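# Load two AA batteries into a remote's battery bay

## Task

Place both AA batteries in the open battery compartment of the remote control, each with correct polarity and pressed fully home against its spring. Moving the remote is allowed. The batteries must stay seated on their own once the robot lets go, and anything the robot is touching at the end must not drop more than about a fingernail's width when released.

## Robot and tools

Robot: two xArm7 arms with parallel-jaw grippers, named left_arm and right_arm. left_arm's base sits at (+0.058, +0.429, 0) m and right_arm's at (-0.035, -0.320, 0) m, both turned slightly about z. The names are labels only and do not match left or right in any image.

Frame: a single scene frame with its origin on the table top midway between the arms. +z is up, +x runs out over the table, and left_arm is on the +y side. Reported gripper positions are in metres and orientations are quaternions (w, x, y, z). Velocities are in m/s and rad/s. The printed hand position can be off from reality, more so when the arm is stretched far.

Gripper geometry: the fingers point along the gripper's own +z axis and close along its y axis. end_effector_position is the midpoint between the pads when shut, roughly 2 cm short of the fingertips. Closing pushes the fingertips out by about 10 mm along +z.

Tool execute_actions. Argument actions is a list holding zero or one item. An empty list sends nothing and returns the state plus camera images. One item with rows is a motion: rows holds 1 to 15 rows, and steps (1 to 15, default 15) is how many control steps of 1/30 s it runs. Each row is used for one step, and the final row repeats if there are fewer rows than steps. A motion needs at least 4 steps. One item with only steps (up to 300) is a wait that sends no command. Optional pictures: true attaches images to any result.

Every row is one flat list of 16 numbers covering both arms, even when only one moves: left_arm's 7 joint targets then its opening, then right_arm's 7 joint targets then its opening. Joint values are absolute target angles in radians, in the same column order and form as the Joint positions line, not offsets. Column order and stated ranges: waist -6.283 to 6.283, shoulder -2.059 to 2.094, upper arm roll -6.283 to 6.283, elbow -0.192 to 3.927, forearm roll -6.283 to 6.283, wrist pitch -1.693 to 3.142, wrist roll -6.283 to 6.283. A target more than 0.010 rad beyond a range end, and further out than the current angle, gets the whole call refused with nothing sent. True ends may differ by up to 0.010 rad; targets beyond them are clipped and the result then reports "joint sent to its limit". Opening is an absolute value from -1 (shut) to +1 (wide open, 0.084 m pad gap).

Motion limits: each joint target moves at most 3.14 rad/s, taking 0.16 s to get up to speed, and all joints of one arm are timed to finish together. Per step a target is held within 0.623 rad of the measured angle, and if targets would place the gripper over 70 mm from where it is measured, they are all pulled back. Large moves therefore need several calls. After a call the arms keep heading to the last row sent until they settle. The last 4 steps of every motion are run after its result is returned, and the simulation keeps running while you compose a reply.

Result lines: the state line gives each gripper's pose and velocities. Joint positions and Joint velocities list per arm the 7 joints then the pad gap in m. grip_measured is the measured opening on the same -1..1 scale you command. To hold something, keep commanding an opening well under grip_measured; the lower, the tighter (about 24 N per pad max for objects up to ~6 cm). Closing quickly can squeeze harder. "joint command not followed" means a clearance check altered or blocked joint targets on some steps; HELD flags steps where your row was partly or fully not sent. Joint torques are total drive output with offset and noise, not pure contact force.

Hazards: a TORQUE FAULT happens when contact torque hits a joint's load limit (waist and shoulder 47, upper arm roll, elbow and forearm roll 28.2, wrist pitch and wrist roll 18.8 N m; a held object's weight adds). The arm backs off, freezes 10 s and drops the rest of the call. Holding loads heats motors: MOTOR HOT at 65 °C, and at 80 °C an OVER-TEMPERATURE FAULT brakes that arm until it cools. Do not let the arms collide or press on each other. Do not knock or place anything off the table. Avoid drops, slips, slamming, and pushing very hard. Brief external tugs on held parts or nudges on loose objects may occur.

Tool zoom_image: camera (cam_head_left, cam_head_right, cam_left_wrist, cam_right_wrist, all 504x504) and region [x0, y0, x1, y1] in image pixels from the top-left, at most 504 by 504. It gives a sharper view of that camera's latest image. Calibration data (K, distortion, T_world_to_cam) is supplied per camera; wrist camera poses follow the arm's joint readings.

Tool read_manual: optional section "licences"; returns licence text only.

Tool finished_scene: scene is the number of the current scene. Answering without any tool call also ends things.

Each tool is called after "Call:" by a JSON object that holds its "op" and its "data", one argument or row to a line.

## Session

Call:
{"op": "execute_actions", "data": {
  "actions": []
}}

Scene clock: 0.00 s of 5800.00 s.
left_arm: end_effector_position=(+0.4550, +0.4116, +0.2486) grip_measured=+1.00 end_effector_quat_wxyz=(-0.000, +1.000, -0.023, -0.003) end_effector_velocity=(-0.000, -0.000, -0.000) end_effector_angular_velocity=(-0.001, +0.000, +0.001) | right_arm: end_effector_position=(+0.0651, +0.1485, +0.2671) grip_measured=+1.00 end_effector_quat_wxyz=(-0.431, +0.665, -0.359, +0.493) end_effector_velocity=(-0.000, +0.000, -0.000) end_effector_angular_velocity=(+0.000, +0.001, +0.001)
Joint positions: left_arm=[-0.002 -0.252  0.     0.915  0.001  1.173  0.002  0.084] | right_arm=[ 0.228 -1.433  1.526  0.778  0.024  0.632  2.7    0.084]
Joint velocities: left_arm=[ 0.001 -0.    -0.    -0.    -0.001  0.     0.    -0.   ] | right_arm=[ 0.001  0.     0.     0.     0.001  0.    -0.    -0.   ]
Joint torques (N m, as the arm reports them, + toward a larger angle): no reading
Motor temperatures (°C, as the motors report them): left_arm=[35 34 39 34 40 35 39] | right_arm=[36 38 38 38 40 40 42]

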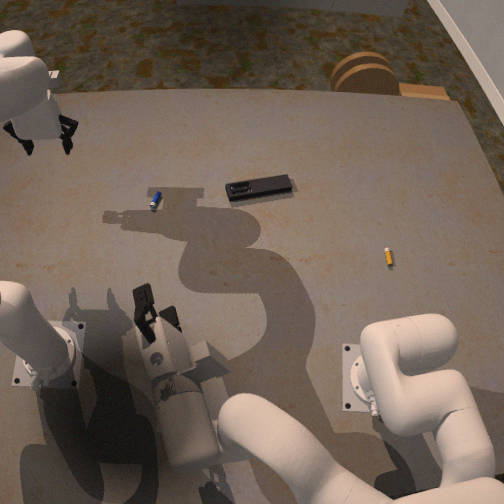

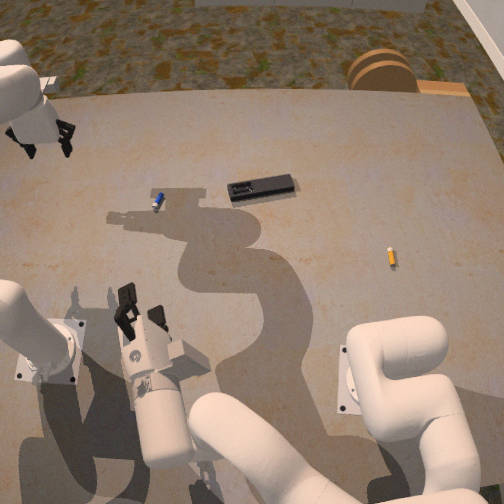

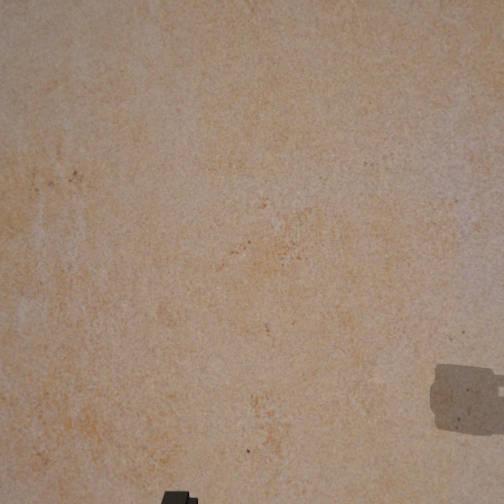

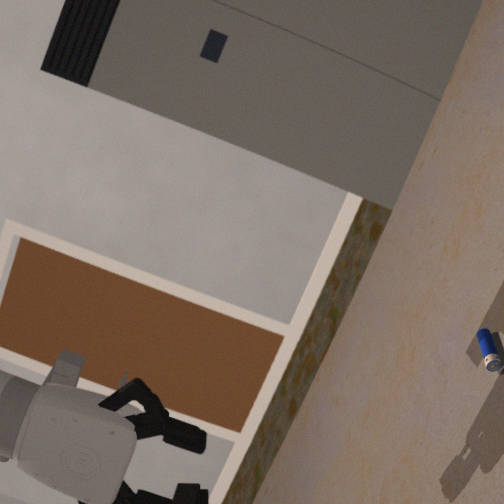

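Call:
{"op": "zoom_image", "data": {
  "camera": "cam_head_left",
  "region": [210, 155, 310, 225]
}}

Call:
{"op": "zoom_image", "data": {
  "camera": "cam_head_right",
  "region": [210, 155, 310, 225]
}}

Call:
{"op": "zoom_image", "data": {
  "camera": "cam_head_left",
  "region": [130, 175, 190, 225]
}}

Call:
{"op": "zoom_image", "data": {
  "camera": "cam_head_left",
  "region": [360, 235, 420, 285]
}}

Region (210, 155, 310, 225) of cam_head_left's 504x504 image, scaled by 5.040, with more detail than that image has; it fills the top 353 rows of this view, and the rest is white.

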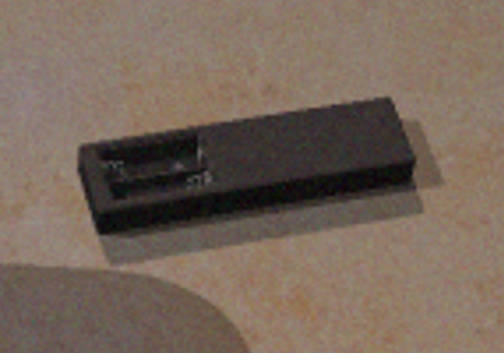

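Region (210, 155, 310, 225) of cam_head_right's 504x504 image, scaled by 5.040, with more detail than that image has; it fills the top 353 rows of this view, and the rest is white.

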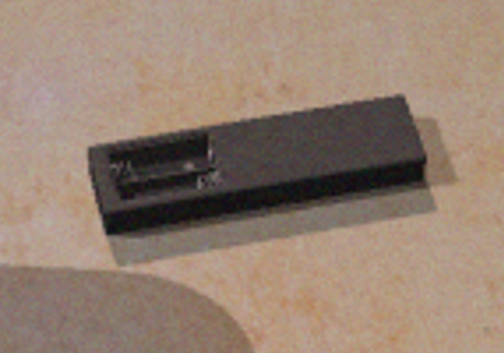

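Region (130, 175, 190, 225) of cam_head_left's 504x504 image, scaled by 8.400, with more detail than that image has.

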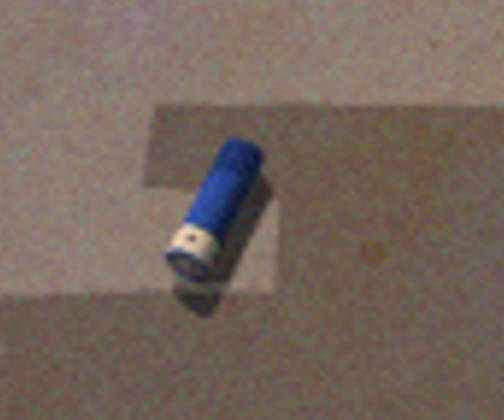

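Region (360, 235, 420, 285) of cam_head_left's 504x504 image, scaled by 8.400, with more detail than that image has.

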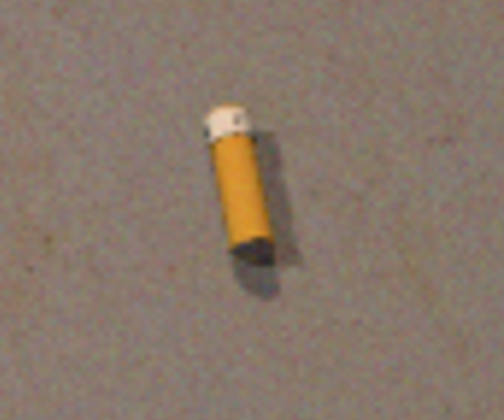

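Call:
{"op": "execute_actions", "data": {
  "actions": [
    {"rows":[[-0.002,-0.252,0,0.915,0,1.173,0.002,1, -0.12,-0.461,0,0.5947,0,1.0557,-0.202,1]],"steps":15}
  ]
}}

Call:
{"op": "execute_actions", "data": {
  "actions": [
    {"rows":[[-0.877,0.5419,0,1.7775,0,1.2356,-0.919,1, -0.12,-0.461,0,0.5947,0,1.0557,-0.202,1]],"steps":15}
  ]
}}

Call:
{"op": "execute_actions", "data": {
  "actions": [
    {"steps":30}
  ],
  "pictures": true
}}

Scene clock: 3.50 s of 5800.00 s.
left_arm: end_effector_position=(+0.4550, +0.4112, +0.2486) grip_measured=+1.00 end_effector_quat_wxyz=(-0.000, +1.000, -0.023, -0.003) end_effector_velocity=(-0.000, +0.000, -0.000) end_effector_angular_velocity=(-0.000, +0.000, +0.001) | right_arm: end_effector_position=(+0.1991, +0.0300, +0.3090) grip_measured=+1.00 end_effector_quat_wxyz=(-0.246, +0.678, -0.516, +0.461) end_effector_velocity=(+0.381, -0.455, +0.021) end_effector_angular_velocity=(-0.172, +1.382, -0.952)
Joint positions: left_arm=[-0.002 -0.252  0.     0.915  0.     1.173  0.002  0.084] | right_arm=[ 0.089 -1.139  1.231  0.706  0.014  0.801  2.405  0.084]
Joint velocities: left_arm=[ 0.001 -0.    -0.    -0.    -0.     0.    -0.    -0.   ] | right_arm=[-0.399  1.06  -1.064 -0.217 -0.026  0.472 -1.049 -0.   ]
Joint torques (N m, as the arm reports them, + toward a larger angle): left_arm=[ -2.12 -11.34   0.36  11.55   0.58  -1.     0.19] | right_arm=[  2.06   6.57 -18.91   5.47   0.82  -1.24   0.24]
Motor temperatures (°C, as the motors report them): left_arm=[35 35 39 35 40 35 39] | right_arm=[36 38 39 38 40 40 42]
Steps of this call (steps 1 to 90: nothing new was sent; then 0.13 s passed at rest; steps 91 to 101: the first 11 steps of this action). Readings (joint positions):
91: left_arm=[-0.002 -0.252 0.000 0.915 0.001 1.173 0.002] | right_arm=[0.228 -1.433 1.525 0.778 0.024 0.632 2.699]
92: left_arm=[-0.002 -0.252 0.000 0.915 0.001 1.173 0.002] | right_arm=[0.225 -1.426 1.520 0.777 0.023 0.638 2.690]
94: left_arm=[-0.002 -0.252 -0.000 0.915 0.000 1.173 0.002] | right_arm=[0.197 -1.370 1.469 0.767 0.021 0.675 2.633]
98: left_arm=[-0.002 -0.252 -0.000 0.915 0.000 1.173 0.002] | right_arm=[0.131 -1.243 1.336 0.729 0.017 0.751 2.507]
101: the state above

Scene clock: 4.00 s of 5800.00 s.
left_arm: end_effector_position=(+0.5129, +0.2519, +0.2414) grip_measured=+1.00 end_effector_quat_wxyz=(-0.004, +1.000, -0.021, -0.012) end_effector_velocity=(+0.067, -0.594, -0.029) end_effector_angular_velocity=(+0.010, -0.042, -0.015) | right_arm: end_effector_position=(+0.3132, -0.2134, +0.2699) grip_measured=+1.00 end_effector_quat_wxyz=(-0.014, +0.731, -0.646, +0.219) end_effector_velocity=(+0.074, -0.500, -0.102) end_effector_angular_velocity=(+0.431, +1.053, -0.104)
Joint positions: left_arm=[-0.329  0.07   0.001  1.244  0.     1.2   -0.328  0.084] | right_arm=[-0.052 -0.686  0.61   0.631  0.005  0.972  1.785  0.084]
Joint velocities: left_arm=[-1.061  0.909 -0.023  1.009 -0.002  0.066 -1.068  0.   ] | right_arm=[-0.179  0.594 -1.429 -0.097 -0.013  0.219 -1.426  0.   ]
Joint torques (N m, as the arm reports them, + toward a larger angle): left_arm=[ -3.14 -18.52  -0.67  11.9    0.66  -0.55  -0.06] | right_arm=[ 0.99 -4.9  -7.77 11.37  0.17 -2.35 -0.12]
Motor temperatures (°C, as the motors report them): left_arm=[35 35 39 35 40 35 39] | right_arm=[36 38 39 38 40 40 42]
Steps of this call (steps 1 to 4: the last 4 steps of your previous action; steps 5 to 15: the first 11 steps of this action). Readings (joint positions):
5: left_arm=[-0.003 -0.252 0.000 0.916 0.000 1.173 0.001] | right_arm=[0.030 -0.958 1.045 0.675 0.010 0.872 2.220]
6: left_arm=[-0.010 -0.245 0.002 0.923 0.000 1.175 -0.008] | right_arm=[0.019 -0.924 1.006 0.669 0.010 0.884 2.180]
8: left_arm=[-0.069 -0.184 0.010 0.987 0.001 1.181 -0.073] | right_arm=[0.000 -0.860 0.924 0.659 0.008 0.908 2.099]
12: left_arm=[-0.222 -0.031 0.002 1.139 0.000 1.193 -0.222] | right_arm=[-0.032 -0.752 0.750 0.641 0.006 0.948 1.924]
15: the state above

Scene clock: 5.00 s of 5800.00 s.
left_arm: end_effector_position=(+0.4346, -0.0649, +0.2001) grip_measured=+1.00 end_effector_quat_wxyz=(+0.000, +1.000, +0.000, -0.000) end_effector_velocity=(-0.009, -0.007, -0.004) end_effector_angular_velocity=(+0.002, +0.006, -0.017) | right_arm: end_effector_position=(+0.2815, -0.4083, +0.2002) grip_measured=+1.00 end_effector_quat_wxyz=(+0.000, +0.999, -0.035, +0.000) end_effector_velocity=(-0.000, -0.001, -0.000) end_effector_angular_velocity=(+0.002, +0.000, +0.002)
Joint positions: left_arm=[-0.877  0.541 -0.     1.777 -0.     1.236 -0.919  0.084] | right_arm=[-0.12  -0.461  0.001  0.595  0.     1.056 -0.201  0.084]
Joint velocities: left_arm=[-0.011  0.006 -0.009  0.     0.001 -0.    -0.002  0.   ] | right_arm=[-0.002  0.001 -0.003  0.001  0.001  0.    -0.008 -0.   ]
Joint torques (N m, as the arm reports them, + toward a larger angle): left_arm=[  0.08 -24.06   0.95  11.68   0.83  -0.87   0.17] | right_arm=[ 0.43 -8.44 -0.01 11.89  0.47 -1.79 -0.43]
Motor temperatures (°C, as the motors report them): left_arm=[36 35 39 35 40 35 39] | right_arm=[36 38 39 38 40 40 42]
Kept back: nothing.
Steps of this call (steps 1 to 4: the last 4 steps of your previous action; steps 5 to 30: the robot went on to your last target). Readings (joint positions):
1: left_arm=[-0.364 0.100 0.000 1.278 -0.000 1.202 -0.365] | right_arm=[-0.058 -0.667 0.562 0.627 0.004 0.979 1.736]
2: left_arm=[-0.399 0.129 -0.000 1.311 -0.000 1.204 -0.401] | right_arm=[-0.063 -0.649 0.514 0.625 0.004 0.986 1.687]
4: left_arm=[-0.466 0.187 -0.001 1.377 -0.000 1.209 -0.474] | right_arm=[-0.074 -0.615 0.419 0.619 0.003 0.998 1.580]
8: left_arm=[-0.597 0.300 -0.001 1.505 -0.000 1.217 -0.616] | right_arm=[-0.093 -0.552 0.246 0.609 0.002 1.022 1.311]
30: the state above
camera_calibration (this result's frames):
cam_left_wrist: T_world_to_cam=[[0.00888747, -0.999949, 0.00484246, -0.0386671], [-0.999903, -0.0089386, -0.0106401, 0.506409], [0.0106829, -0.00474742, -0.999932, 0.325841], [0, 0, 0, 1]] pos_world=[0.503222, -0.0325916, 0.331395]
cam_right_wrist: T_world_to_cam=[[-0.0863591, -0.996146, 0.0153705, -0.355119], [-0.99619, 0.0861549, -0.0134869, 0.385328], [0.0121106, -0.0164766, -0.999791, 0.322997], [0, 0, 0, 1]] pos_world=[0.349281, -0.381626, 0.333584]

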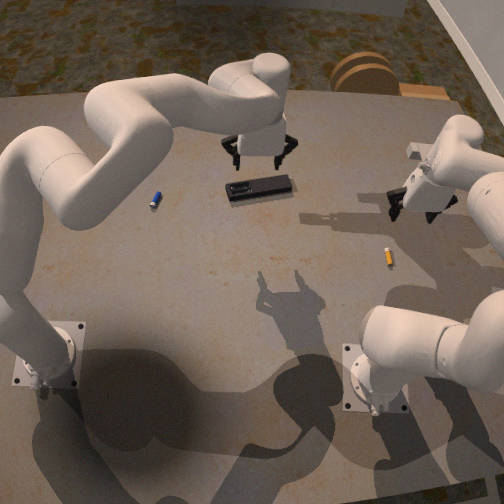

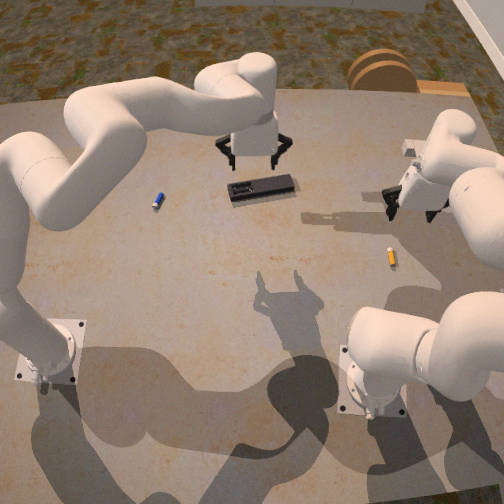

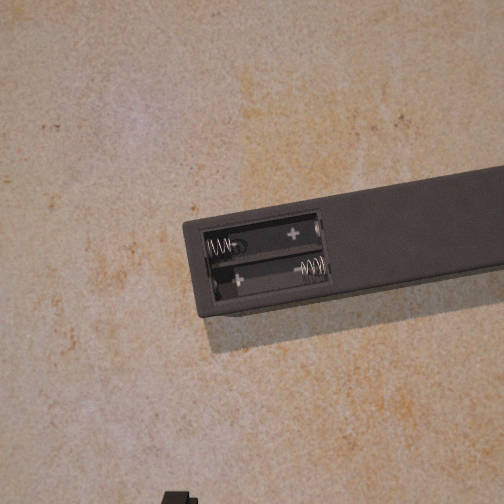

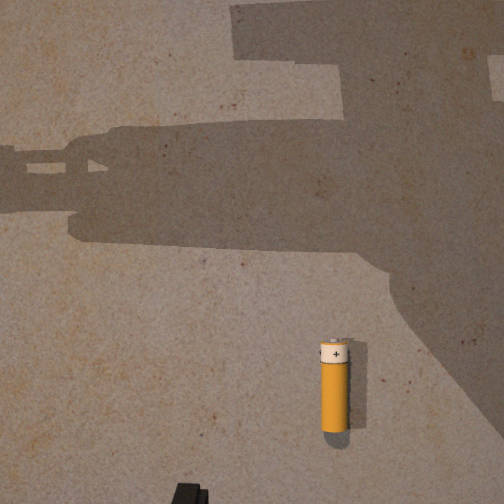

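Call:
{"op": "zoom_image", "data": {
  "camera": "cam_left_wrist",
  "region": [170, 190, 350, 330]
}}

Region (170, 190, 350, 330) of cam_left_wrist's 504x504 image, scaled by 2.800, with more detail than that image has.

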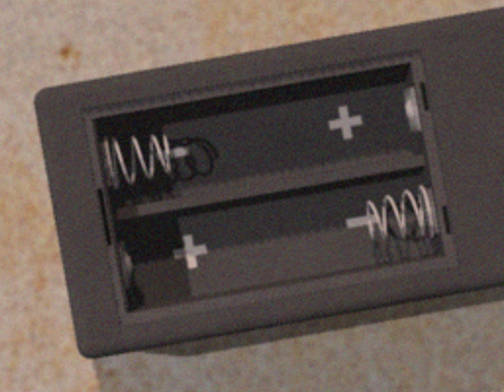

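Call:
{"op": "execute_actions", "data": {
  "actions": [
    {"rows":[[-0.80,0.46,0,1.67,0,1.21,-0.78,1, -0.135,-0.41,0,0.55,0,0.96,-0.215,0.6],[-0.70,0.35,0,1.52,0,1.17,-0.58,1, -0.15,-0.33,0,0.49,0,0.82,-0.23,0.2],[-0.456,0.0756,0,1.124,0,1.0484,-0.068,1, -0.178,-0.2099,0,0.4128,0,0.6227,-0.25,-0.2]],"steps":15}
  ]
}}

Call:
{"op": "execute_actions", "data": {
  "actions": [
    {"steps":12}
  ],
  "pictures": true
}}

Scene clock: 14.77 s of 5800.00 s.
left_arm: end_effector_position=(+0.4859, +0.0788, +0.2079) grip_measured=+1.00 end_effector_quat_wxyz=(+0.000, +0.995, -0.099, +0.001) end_effector_velocity=(+0.069, +0.506, -0.005) end_effector_angular_velocity=(-0.001, +0.004, -0.975) | right_arm: end_effector_position=(+0.2711, -0.4250, +0.0785) grip_measured=-0.22 end_effector_quat_wxyz=(-0.003, +0.999, -0.041, -0.008) end_effector_velocity=(-0.038, -0.003, -0.101) end_effector_angular_velocity=(+0.012, +0.033, -0.007)
Joint positions: left_arm=[-0.645  0.287  0.002  1.423  0.     1.135 -0.487  0.084] | right_arm=[-0.177 -0.211 -0.001  0.41  -0.     0.639 -0.248  0.035]
Joint velocities: left_arm=[ 0.798 -0.898 -0.01  -1.261 -0.002 -0.362  1.765  0.   ] | right_arm=[-0.047  0.212  0.    -0.173 -0.    -0.35  -0.039 -0.   ]
Joint torques (N m, as the arm reports them, + toward a larger angle): left_arm=[ -0.73 -20.65   0.62  11.18   0.79  -0.98   0.07] | right_arm=[  3.04 -21.64   0.69  16.42   0.5   -2.35  -0.17]
Motor temperatures (°C, as the motors report them): left_arm=[36 35 39 37 40 35 39] | right_arm=[36 38 39 40 40 40 42]
Steps of this call (steps 1 to 15: the robot went on to your last target; steps 16 to 90: nothing new was sent; then 6.40 s passed at rest; steps 91 to 101: the first 11 steps of this action). Readings (joint positions):
91: left_arm=[-0.877 0.542 -0.000 1.777 -0.000 1.235 -0.918] | right_arm=[-0.120 -0.461 0.000 0.594 0.000 1.055 -0.202]
92: left_arm=[-0.873 0.537 -0.002 1.771 -0.000 1.233 -0.909] | right_arm=[-0.121 -0.457 0.000 0.592 0.000 1.045 -0.203]
94: left_arm=[-0.842 0.500 -0.009 1.716 -0.001 1.219 -0.841] | right_arm=[-0.131 -0.423 0.001 0.565 0.000 0.974 -0.212]
98: left_arm=[-0.725 0.375 0.003 1.547 0.000 1.170 -0.657] | right_arm=[-0.163 -0.278 -0.000 0.460 -0.000 0.742 -0.237]
101: the state above

Scene clock: 15.17 s of 5800.00 s.
left_arm: end_effector_position=(+0.4838, +0.1940, +0.1999) grip_measured=+1.00 end_effector_quat_wxyz=(+0.000, +0.977, -0.215, -0.000) end_effector_velocity=(-0.023, -0.045, -0.004) end_effector_angular_velocity=(-0.006, +0.006, -0.116) | right_arm: end_effector_position=(+0.2762, -0.4268, +0.0804) grip_measured=-0.22 end_effector_quat_wxyz=(+0.000, +0.999, -0.040, +0.001) end_effector_velocity=(-0.003, +0.000, -0.003) end_effector_angular_velocity=(+0.002, +0.007, -0.002)
Joint positions: left_arm=[-0.458  0.077 -0.003  1.125 -0.     1.049 -0.069  0.084] | right_arm=[-0.178 -0.211  0.     0.413 -0.     0.623 -0.25   0.035]
Joint velocities: left_arm=[-0.04   0.01  -0.064  0.002 -0.004 -0.006  0.014  0.   ] | right_arm=[-0.001  0.005 -0.001 -0.004 -0.    -0.001  0.001 -0.   ]
Joint torques (N m, as the arm reports them, + toward a larger angle): left_arm=[  2.02 -16.59   2.14  11.32   0.74  -1.07   0.08] | right_arm=[  0.49 -10.85  -0.13   9.74   0.5   -1.8   -0.34]
Motor temperatures (°C, as the motors report them): left_arm=[36 35 40 37 40 35 39] | right_arm=[36 38 39 40 40 40 42]
Kept back: nothing.
Steps of this call (steps 1 to 4: the last 4 steps of your previous action; steps 5 to 12: the robot went on to your last target). Readings (joint positions):
1: left_arm=[-0.618 0.257 0.002 1.381 0.000 1.123 -0.427] | right_arm=[-0.178 -0.208 -0.001 0.408 -0.000 0.631 -0.249]
2: left_arm=[-0.591 0.226 0.002 1.338 0.000 1.110 -0.368] | right_arm=[-0.178 -0.208 -0.000 0.410 -0.000 0.627 -0.250]
4: left_arm=[-0.536 0.166 0.002 1.253 0.000 1.086 -0.248] | right_arm=[-0.178 -0.211 0.000 0.415 0.000 0.623 -0.250]
8: left_arm=[-0.458 0.080 0.006 1.131 0.000 1.053 -0.083] | right_arm=[-0.178 -0.212 0.000 0.414 0.000 0.623 -0.250]
12: the state above
camera_calibration (this result's frames):
cam_left_wrist: T_world_to_cam=[[-0.412739, -0.910835, 0.00508397, 0.406389], [-0.910816, 0.412671, -0.0108084, 0.433054], [0.00774667, -0.00909163, -0.999929, 0.328605], [0, 0, 0, 1]] pos_world=[0.559619, 0.194432, 0.331196]
cam_right_wrist: T_world_to_cam=[[-0.0957954, -0.995283, 0.0153299, -0.3692], [-0.995321, 0.0955813, -0.0141396, 0.383783], [0.0126076, -0.0166127, -0.999783, 0.202833], [0, 0, 0, 1]] pos_world=[0.344063, -0.400771, 0.213875]

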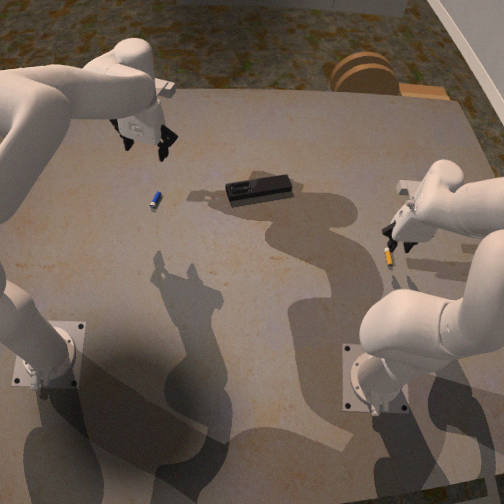

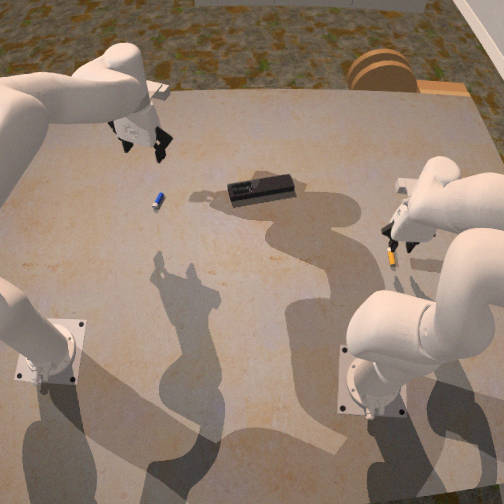

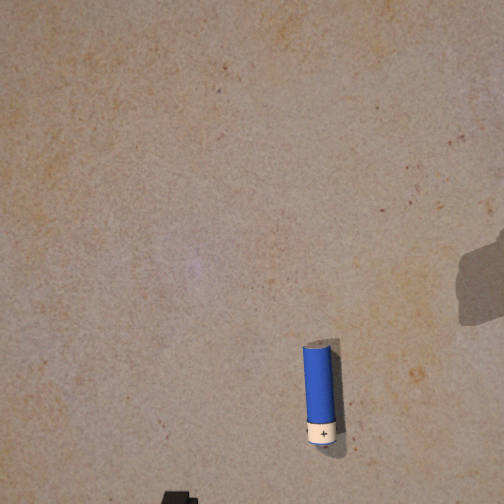

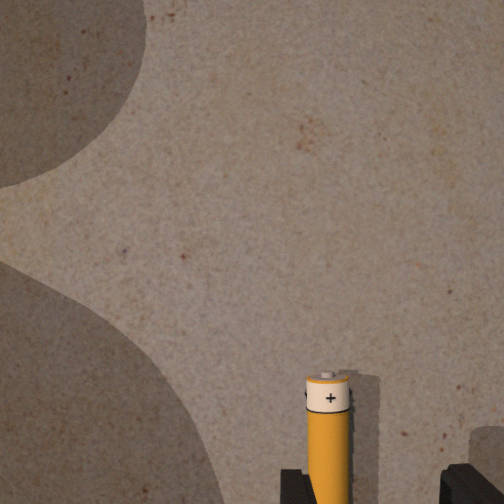

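Call:
{"op": "execute_actions", "data": {
  "actions": [
    {"rows":[[-0.465,0.085,0,0.95,0,0.78,-0.10,0.6, -0.175,-0.12,0,0.398,0,0.52,-0.25,-0.2],[-0.4777,0.1011,0,0.6326,0,0.2515,-0.146,-0.2, -0.172,-0.0224,0,0.3858,0,0.4082,-0.25,-0.2]],"steps":15}
  ]
}}

Call:
{"op": "execute_actions", "data": {
  "actions": [
    {"rows":[[-0.4777,0.1011,0,0.6326,0,0.2515,-0.146,-0.2, -0.172,-0.0224,0,0.3858,0,0.4082,-0.25,-0.45],[-0.4777,0.14,0,0.632,0,0.212,-0.146,-0.2, -0.172,-0.0224,0,0.3858,0,0.4082,-0.25,-0.6],[-0.4777,0.18,0,0.631,0,0.171,-0.146,-0.2, -0.172,-0.0224,0,0.3858,0,0.4082,-0.25,-0.7],[-0.4777,0.22,0,0.630,0,0.130,-0.146,-0.2, -0.172,-0.0224,0,0.3858,0,0.4082,-0.25,-0.8],[-0.4777,0.245,0,0.630,0,0.105,-0.146,-0.2, -0.172,-0.0224,0,0.3858,0,0.4082,-0.25,-0.9]],"steps":15}
  ],
  "pictures": true
}}

Scene clock: 17.30 s of 5800.00 s.
left_arm: end_effector_position=(+0.4650, +0.1973, +0.0874) grip_measured=-0.22 end_effector_quat_wxyz=(+0.034, +0.976, -0.189, +0.100) end_effector_velocity=(-0.117, +0.034, -0.263) end_effector_angular_velocity=(-0.429, -0.674, +0.129) | right_arm: end_effector_position=(+0.2759, -0.4247, +0.0256) grip_measured=-0.22 end_effector_quat_wxyz=(-0.000, +0.999, -0.037, -0.001) end_effector_velocity=(+0.047, -0.018, +0.033) end_effector_angular_velocity=(-0.042, -0.127, -0.009)
Joint positions: left_arm=[-0.474  0.099 -0.     0.711 -0.     0.4   -0.133  0.035] | right_arm=[-0.172 -0.022  0.     0.385 -0.     0.409 -0.25   0.035]
Joint velocities: left_arm=[-0.057  0.08  -0.003 -1.298  0.    -2.176 -0.193 -0.   ] | right_arm=[-0.003 -0.042 -0.005  0.059  0.002 -0.032  0.     0.   ]
Joint torques (N m, as the arm reports them, + toward a larger angle): left_arm=[ -0.94 -18.43   0.6   13.98   0.68  -0.9    0.22] | right_arm=[  0.65 -11.95  -0.11   7.1    0.37  -1.21  -0.31]
Motor temperatures (°C, as the motors report them): left_arm=[36 35 39 37 40 35 39] | right_arm=[36 38 39 40 40 40 42]
Steps of this call (steps 1 to 30: the robot went on to your last target; steps 31 to 53: nothing new was sent; steps 54 to 64: the first 11 steps of this action). Readings (joint positions):
54: left_arm=[-0.456 0.076 0.000 1.124 -0.000 1.048 -0.068] | right_arm=[-0.178 -0.209 -0.000 0.413 -0.000 0.622 -0.250]
55: left_arm=[-0.456 0.075 0.000 1.119 0.000 1.038 -0.069] | right_arm=[-0.178 -0.203 -0.000 0.412 0.000 0.612 -0.250]
57: left_arm=[-0.458 0.075 0.000 1.076 0.000 0.966 -0.078] | right_arm=[-0.176 -0.147 -0.000 0.407 0.000 0.542 -0.250]
61: left_arm=[-0.467 0.090 -0.000 0.868 -0.000 0.670 -0.109] | right_arm=[-0.172 -0.022 0.001 0.380 -0.000 0.418 -0.250]
64: the state above

Scene clock: 17.80 s of 5800.00 s.
left_arm: end_effector_position=(+0.4603, +0.1985, +0.0281) grip_measured=-0.21 end_effector_quat_wxyz=(+0.045, +0.973, -0.184, +0.130) end_effector_velocity=(+0.048, -0.031, +0.055) end_effector_angular_velocity=(-0.081, -0.142, -0.009) | right_arm: end_effector_position=(+0.2767, -0.4250, +0.0263) grip_measured=-0.69 end_effector_quat_wxyz=(+0.000, +0.999, -0.037, +0.000) end_effector_velocity=(+0.000, +0.000, -0.000) end_effector_angular_velocity=(+0.000, -0.000, +0.001)
Joint positions: left_arm=[-0.478  0.247  0.     0.629 -0.     0.107 -0.146  0.035] | right_arm=[-0.172 -0.023 -0.     0.386 -0.     0.408 -0.25   0.014]
Joint velocities: left_arm=[-0.003 -0.055 -0.005  0.069  0.002 -0.039 -0.     0.   ] | right_arm=[ 0.001  0.001 -0.     0.     0.    -0.    -0.     0.   ]
Joint torques (N m, as the arm reports them, + toward a larger angle): left_arm=[ -2.17 -15.92   0.25   7.28   0.51  -1.27   0.14] | right_arm=[  0.49 -11.74  -0.16   7.8    0.45  -1.82  -0.37]
Motor temperatures (°C, as the motors report them): left_arm=[36 35 39 37 40 35 39] | right_arm=[36 38 39 40 40 40 42]
Steps of this call (steps 1 to 4: the last 4 steps of your previous action; steps 5 to 15: the first 11 steps of this action). Readings (joint positions):
5: left_arm=[-0.478 0.102 -0.000 0.633 -0.000 0.256 -0.146] | right_arm=[-0.172 -0.024 -0.000 0.386 0.000 0.408 -0.250]
6: left_arm=[-0.478 0.101 0.000 0.635 -0.000 0.253 -0.146] | right_arm=[-0.172 -0.023 -0.000 0.386 0.000 0.408 -0.250]
8: left_arm=[-0.478 0.125 0.000 0.640 0.000 0.218 -0.146] | right_arm=[-0.172 -0.023 -0.000 0.386 -0.000 0.408 -0.250]
12: left_arm=[-0.478 0.241 0.000 0.628 -0.000 0.117 -0.146] | right_arm=[-0.172 -0.023 -0.000 0.386 -0.000 0.408 -0.250]
15: the state above
camera_calibration (this result's frames):
cam_left_wrist: T_world_to_cam=[[-0.362726, -0.930743, 0.0463409, 0.381517], [-0.899311, 0.336575, -0.279209, 0.425272], [0.244274, -0.142951, -0.959112, 0.0735444], [0, 0, 0, 1]] pos_world=[0.502873, 0.222472, 0.171597]
cam_right_wrist: T_world_to_cam=[[-0.0900392, -0.995822, 0.0152413, -0.368329], [-0.995861, 0.0898313, -0.0138176, 0.381096], [0.0123907, -0.0164224, -0.999788, 0.148877], [0, 0, 0, 1]] pos_world=[0.34451, -0.398579, 0.159725]

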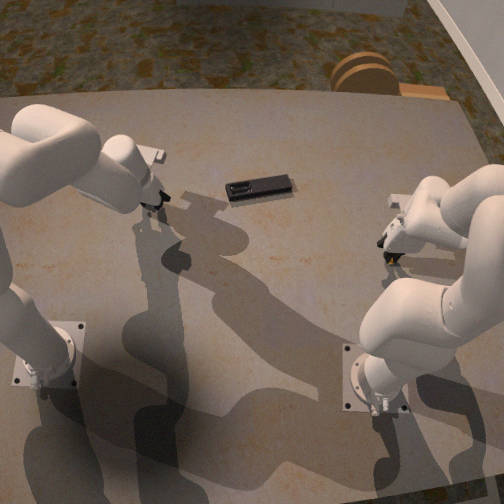

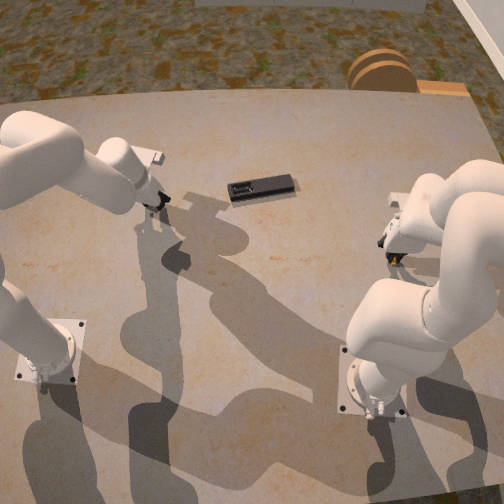

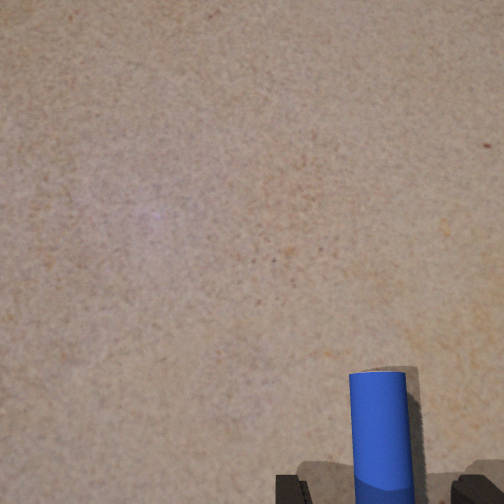

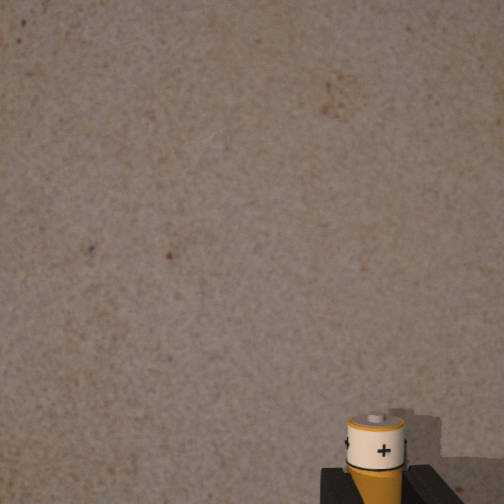

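Call:
{"op": "execute_actions", "data": {
  "actions": [
    {"rows":[[-0.4777,0.250,0,0.630,0,0.100,-0.146,-0.2, -0.172,-0.06,0,0.39,0,0.45,-0.25,-0.9],[-0.4777,0.2541,0,0.6297,0,0.0956,-0.146,-0.2, -0.172,-0.10,0,0.395,0,0.495,-0.25,-0.9],[-0.4777,0.2541,0,0.6297,0,0.0956,-0.146,-0.2, -0.172,-0.15,0,0.402,0,0.552,-0.25,-0.9],[-0.4777,0.2541,0,0.6297,0,0.0956,-0.146,-0.2, -0.172,-0.21,0,0.413,0,0.623,-0.25,-0.9],[-0.4777,0.2541,0,0.6297,0,0.0956,-0.146,-0.2, -0.10,-0.21,0,0.43,0,0.64,-0.32,-0.9],[-0.4777,0.2541,0,0.6297,0,0.0956,-0.146,-0.2, 0.0,-0.17,0,0.47,0,0.64,-0.42,-0.9],[-0.4777,0.2541,0,0.6297,0,0.0956,-0.146,-0.2, 0.914,0.1934,0,0.8899,0,0.6965,-1.322,-0.9]],"steps":15}
  ]
}}

Call:
{"op": "execute_actions", "data": {
  "actions": [
    {"steps":15}
  ],
  "pictures": true
}}

Scene clock: 19.10 s of 5800.00 s.
left_arm: end_effector_position=(+0.4613, +0.1978, +0.0266) grip_measured=-0.21 end_effector_quat_wxyz=(+0.046, +0.973, -0.184, +0.132) end_effector_velocity=(+0.001, +0.000, +0.001) end_effector_angular_velocity=(-0.001, -0.001, +0.002) | right_arm: end_effector_position=(+0.3341, -0.3718, +0.0932) grip_measured=-0.69 end_effector_quat_wxyz=(+0.005, +0.989, +0.149, +0.016) end_effector_velocity=(+0.276, +0.484, -0.059) end_effector_angular_velocity=(-0.016, +0.236, +2.736)
Joint positions: left_arm=[-0.478  0.254 -0.     0.63   0.     0.096 -0.146  0.035] | right_arm=[ 0.015 -0.12  -0.002  0.543  0.     0.63  -0.439  0.014]
Joint velocities: left_arm=[ 0.001 -0.001  0.     0.001 -0.002 -0.     0.    -0.   ] | right_arm=[ 1.368  0.952  0.021  0.864 -0.     0.145 -1.347 -0.   ]
Joint torques (N m, as the arm reports them, + toward a larger angle): left_arm=[ -1.95 -16.02   0.18   8.24   0.45  -1.27   0.26] | right_arm=[  0.6  -18.41   0.12   5.72   0.41  -0.3    0.07]
Motor temperatures (°C, as the motors report them): left_arm=[36 35 39 37 40 35 39] | right_arm=[36 38 39 40 40 40 42]
Steps of this call (steps 1 to 4: the last 4 steps of your previous action; steps 5 to 15: the robot went on to your last target; steps 16 to 28: nothing new was sent; steps 29 to 39: the first 11 steps of this action). Readings (joint positions):
29: left_arm=[-0.478 0.245 -0.000 0.630 -0.000 0.105 -0.146] | right_arm=[-0.172 -0.023 -0.000 0.386 -0.000 0.409 -0.250]
30: left_arm=[-0.478 0.247 -0.000 0.630 0.000 0.102 -0.146] | right_arm=[-0.172 -0.029 0.000 0.386 0.000 0.418 -0.250]
32: left_arm=[-0.478 0.253 -0.000 0.630 0.000 0.097 -0.146] | right_arm=[-0.172 -0.078 0.000 0.388 -0.000 0.478 -0.250]
36: left_arm=[-0.478 0.254 0.000 0.629 -0.000 0.096 -0.146] | right_arm=[-0.121 -0.196 -0.006 0.443 0.000 0.619 -0.306]
39: the state above

Scene clock: 19.60 s of 5800.00 s.
left_arm: end_effector_position=(+0.4612, +0.1979, +0.0265) grip_measured=-0.21 end_effector_quat_wxyz=(+0.046, +0.973, -0.184, +0.132) end_effector_velocity=(+0.001, -0.000, +0.000) end_effector_angular_velocity=(-0.000, -0.001, +0.000) | right_arm: end_effector_position=(+0.3477, -0.1004, +0.0842) grip_measured=-0.69 end_effector_quat_wxyz=(+0.001, +0.695, +0.719, +0.002) end_effector_velocity=(-0.178, +0.534, -0.020) end_effector_angular_velocity=(-0.016, +0.020, +2.467)
Joint positions: left_arm=[-0.478  0.254 -0.     0.63   0.     0.096 -0.146  0.035] | right_arm=[ 0.672  0.122  0.001  0.807 -0.     0.681 -1.085  0.014]
Joint velocities: left_arm=[ 0.001  0.     0.     0.001  0.    -0.     0.    -0.   ] | right_arm=[ 1.253  0.371 -0.003  0.425  0.001  0.079 -1.218  0.   ]
Joint torques (N m, as the arm reports them, + toward a larger angle): left_arm=[ -2.01 -16.11   0.21   8.05   0.49  -1.19   0.15] | right_arm=[  0.62 -17.58   0.09  10.22   0.53  -1.95  -0.46]
Motor temperatures (°C, as the motors report them): left_arm=[36 35 39 37 40 35 39] | right_arm=[36 38 39 40 40 40 42]
Kept back: nothing.
Steps of this call (steps 1 to 4: the last 4 steps of your previous action; steps 5 to 15: the robot went on to your last target). Readings (joint positions):
1: left_arm=[-0.478 0.254 -0.000 0.630 0.000 0.096 -0.146] | right_arm=[0.060 -0.093 -0.001 0.569 0.000 0.636 -0.484]
2: left_arm=[-0.478 0.254 -0.000 0.630 0.000 0.096 -0.146] | right_arm=[0.105 -0.070 -0.001 0.593 0.000 0.642 -0.529]
4: left_arm=[-0.478 0.254 -0.000 0.630 0.000 0.096 -0.146] | right_arm=[0.195 -0.030 -0.000 0.638 0.000 0.649 -0.618]
8: left_arm=[-0.478 0.254 0.000 0.630 -0.000 0.096 -0.146] | right_arm=[0.372 0.033 0.001 0.706 -0.000 0.662 -0.794]
15: the state above
camera_calibration (this result's frames):
cam_left_wrist: T_world_to_cam=[[-0.363183, -0.93053, 0.0470415, 0.381426], [-0.898125, 0.336207, -0.283437, 0.425488], [0.247931, -0.145189, -0.957836, 0.0704535], [0, 0, 0, 1]] pos_world=[0.503202, 0.222105, 0.170139]
cam_right_wrist: T_world_to_cam=[[0.999634, 0.0194996, 0.0187269, -0.316748], [0.0197855, -0.999689, -0.0152042, -0.0390162], [0.0184246, 0.0155692, -0.999709, 0.212356], [0, 0, 0, 1]] pos_world=[0.313492, -0.0361338, 0.217633]

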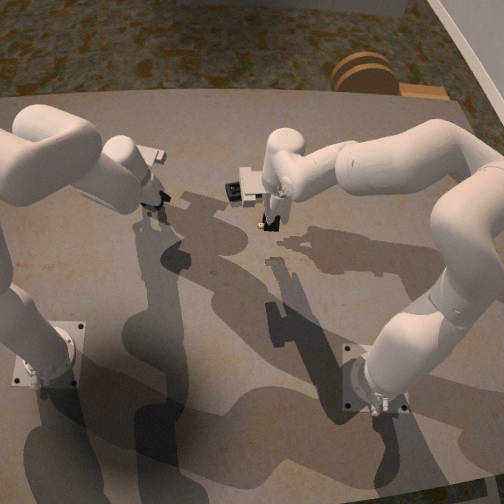

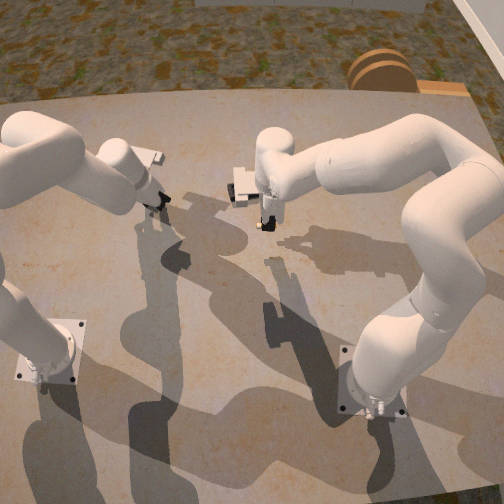

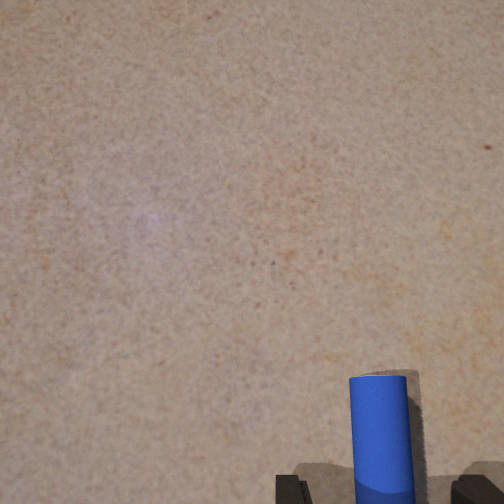

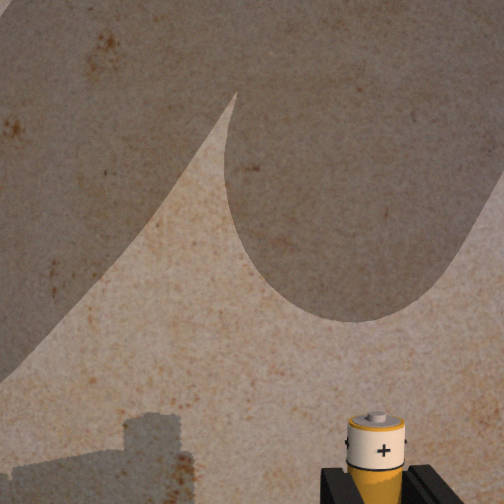

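Call:
{"op": "execute_actions", "data": {
  "actions": [
    {"rows":[[-0.4777,0.2541,0,0.6297,0,0.0956,-0.146,-0.4, 0.914,0.1934,0,0.8899,0,0.6965,-1.322,-0.9],[-0.4777,0.2541,0,0.6297,0,0.0956,-0.146,-0.5, 0.914,0.1934,0,0.8899,0,0.6965,-1.322,-0.9],[-0.4777,0.2541,0,0.6297,0,0.0956,-0.146,-0.6, 0.914,0.21,0,0.887,0,0.677,-1.322,-0.9],[-0.4777,0.2541,0,0.6297,0,0.0956,-0.146,-0.65, 0.914,0.23,0,0.884,0,0.654,-1.322,-0.9],[-0.4777,0.2541,0,0.6297,0,0.0956,-0.146,-0.7, 0.914,0.25,0,0.881,0,0.631,-1.322,-0.9],[-0.4777,0.2541,0,0.6297,0,0.0956,-0.146,-0.8, 0.914,0.27,0,0.878,0,0.608,-1.322,-0.9],[-0.4777,0.2541,0,0.6297,0,0.0956,-0.146,-0.9, 0.914,0.29,0,0.874,0,0.584,-1.322,-0.9],[-0.4777,0.2541,0,0.6297,0,0.0956,-0.146,-0.9, 0.914,0.305,0,0.872,0,0.567,-1.322,-0.9],[-0.4777,0.2541,0,0.6297,0,0.0956,-0.146,-0.9, 0.914,0.3175,0,0.8698,0,0.5523,-1.322,-0.9]],"steps":15}
  ]
}}

Call:
{"op": "execute_actions", "data": {
  "actions": [
    {"rows":[[-0.4777,0.24,0,0.630,0,0.110,-0.146,-0.9, 0.914,0.3175,0,0.8698,0,0.5523,-1.322,-0.9],[-0.4777,0.22,0,0.630,0,0.130,-0.146,-0.9, 0.914,0.3175,0,0.8698,0,0.5523,-1.322,-0.9],[-0.4777,0.19,0,0.631,0,0.161,-0.146,-0.9, 0.914,0.3175,0,0.8698,0,0.5523,-1.322,-0.9],[-0.4777,0.16,0,0.632,0,0.192,-0.146,-0.9, 0.914,0.3175,0,0.8698,0,0.5523,-1.322,-0.7],[-0.4777,0.13,0,0.632,0,0.222,-0.146,-0.9, 0.914,0.3175,0,0.8698,0,0.5523,-1.322,-0.6],[-0.4777,0.1011,0,0.6326,0,0.2515,-0.146,-0.9, 0.914,0.3175,0,0.8698,0,0.5523,-1.322,-0.5],[-0.4777,0.1011,0,0.6326,0,0.2515,-0.146,-0.9, 0.914,0.3175,0,0.8698,0,0.5523,-1.322,-0.4],[-0.4777,0.1011,0,0.6326,0,0.2515,-0.146,-0.9, 0.914,0.3175,0,0.8698,0,0.5523,-1.322,-0.2]],"steps":15}
  ],
  "pictures": true
}}

Scene clock: 20.57 s of 5800.00 s.
left_arm: end_effector_position=(+0.4612, +0.1978, +0.0265) grip_measured=-0.70 end_effector_quat_wxyz=(+0.046, +0.973, -0.184, +0.132) end_effector_velocity=(-0.000, -0.000, -0.000) end_effector_angular_velocity=(+0.000, -0.000, -0.002) | right_arm: end_effector_position=(+0.2978, -0.0024, +0.0268) grip_measured=-0.69 end_effector_quat_wxyz=(-0.001, +0.505, +0.863, -0.004) end_effector_velocity=(-0.031, -0.027, -0.124) end_effector_angular_velocity=(-0.067, +0.069, +0.006)
Joint positions: left_arm=[-0.478  0.254 -0.     0.63   0.     0.096 -0.146  0.013] | right_arm=[ 0.914  0.314  0.     0.868 -0.     0.563 -1.322  0.014]
Joint velocities: left_arm=[ 0.     0.    -0.    -0.     0.001 -0.     0.     0.   ] | right_arm=[ 0.002  0.25   0.002 -0.081 -0.002 -0.235 -0.     0.005]
Joint torques (N m, as the arm reports them, + toward a larger angle): left_arm=[ -1.89 -15.96   0.37   8.23   0.83  -1.13   0.12] | right_arm=[  0.17 -29.69  -0.52  12.32   0.51  -1.81  -0.41]
Motor temperatures (°C, as the motors report them): left_arm=[36 35 39 37 40 35 39] | right_arm=[36 38 39 40 40 40 42]
Steps of this call (steps 1 to 18: the robot went on to your last target; steps 19 to 29: the first 11 steps of this action). Readings (joint positions):
19: left_arm=[-0.478 0.254 -0.000 0.630 -0.000 0.096 -0.146] | right_arm=[0.913 0.193 -0.000 0.890 0.000 0.697 -1.322]
20: left_arm=[-0.478 0.254 0.000 0.630 0.000 0.096 -0.146] | right_arm=[0.913 0.193 -0.000 0.890 0.000 0.697 -1.322]
22: left_arm=[-0.478 0.254 -0.000 0.630 0.000 0.096 -0.146] | right_arm=[0.913 0.198 -0.000 0.890 0.000 0.688 -1.322]
26: left_arm=[-0.478 0.254 -0.000 0.630 0.000 0.096 -0.146] | right_arm=[0.914 0.264 -0.000 0.879 0.000 0.613 -1.322]
29: the state above

Scene clock: 21.07 s of 5800.00 s.
left_arm: end_effector_position=(+0.4638, +0.1961, +0.0801) grip_measured=-0.70 end_effector_quat_wxyz=(+0.047, +0.972, -0.184, +0.137) end_effector_velocity=(-0.043, +0.026, -0.050) end_effector_angular_velocity=(+0.079, +0.138, +0.001) | right_arm: end_effector_position=(+0.2998, -0.0005, +0.0267) grip_measured=-0.22 end_effector_quat_wxyz=(+0.000, +0.505, +0.863, +0.000) end_effector_velocity=(-0.000, -0.001, -0.001) end_effector_angular_velocity=(-0.001, +0.001, -0.001)
Joint positions: left_arm=[-0.478  0.098 -0.     0.637  0.     0.249 -0.146  0.013] | right_arm=[ 0.914  0.317  0.     0.87   0.     0.552 -1.322  0.035]
Joint velocities: left_arm=[-0.     0.035  0.003 -0.064 -0.     0.06   0.001 -0.   ] | right_arm=[-0.001  0.001  0.    -0.001 -0.    -0.     0.     0.001]
Joint torques (N m, as the arm reports them, + toward a larger angle): left_arm=[ -1.69 -12.74   0.52   8.06   0.53  -1.2    0.11] | right_arm=[  0.37 -19.82  -0.43   9.23   0.48  -1.72  -0.37]
Motor temperatures (°C, as the motors report them): left_arm=[36 35 39 37 40 35 39] | right_arm=[36 38 39 40 40 40 42]
Steps of this call (steps 1 to 4: the last 4 steps of your previous action; steps 5 to 15: the first 11 steps of this action). Readings (joint positions):
5: left_arm=[-0.478 0.254 -0.000 0.630 0.000 0.096 -0.146] | right_arm=[0.914 0.317 -0.000 0.870 0.000 0.553 -1.322]
6: left_arm=[-0.478 0.249 0.000 0.629 -0.000 0.103 -0.146] | right_arm=[0.914 0.317 -0.000 0.870 0.000 0.552 -1.322]
8: left_arm=[-0.478 0.222 0.000 0.628 -0.000 0.133 -0.146] | right_arm=[0.914 0.317 0.000 0.870 0.000 0.552 -1.322]
12: left_arm=[-0.478 0.117 -0.000 0.634 0.000 0.231 -0.146] | right_arm=[0.914 0.317 0.000 0.870 0.000 0.552 -1.322]
15: the state above
camera_calibration (this result's frames):
cam_left_wrist: T_world_to_cam=[[-0.363952, -0.930151, 0.0485618, 0.378442], [-0.89541, 0.33505, -0.293229, 0.443408], [0.256477, -0.150204, -0.954808, 0.117654], [0, 0, 0, 1]] pos_world=[0.504592, 0.221117, 0.22398]
cam_right_wrist: T_world_to_cam=[[0.878863, 0.47683, 0.0152835, -0.233256], [0.477021, -0.878794, -0.0131451, -0.0761029], [0.00716312, 0.0188433, -0.999797, 0.157544], [0, 0, 0, 1]] pos_world=[0.240174, 0.041376, 0.160076]

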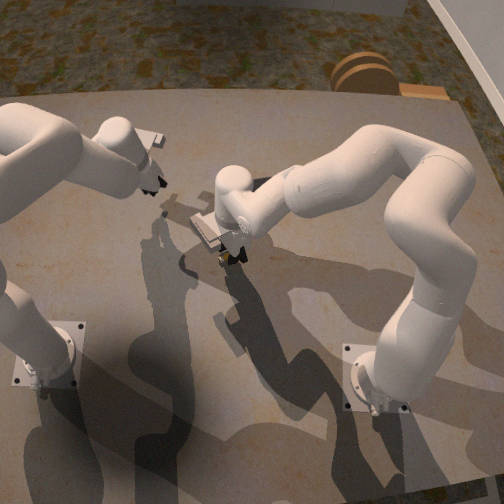

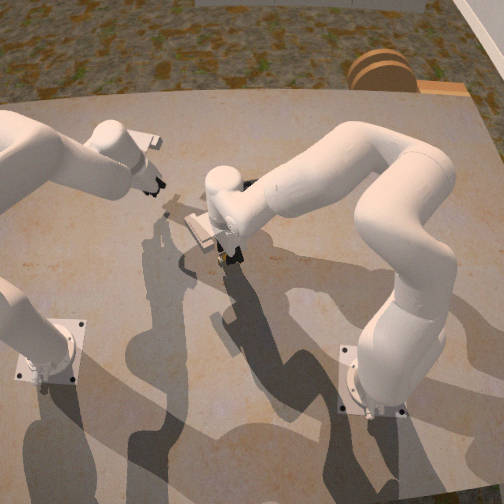

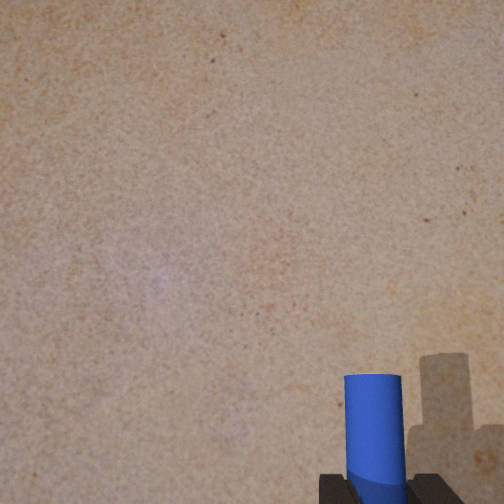

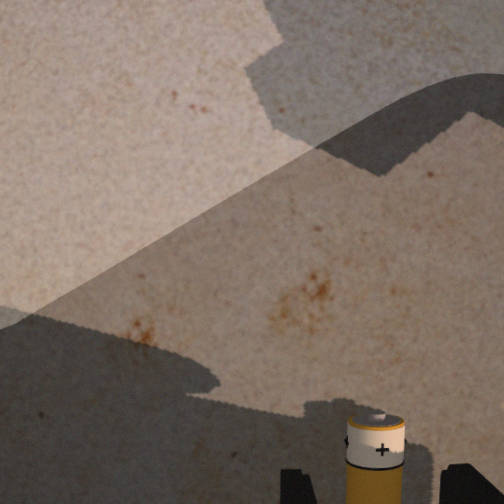

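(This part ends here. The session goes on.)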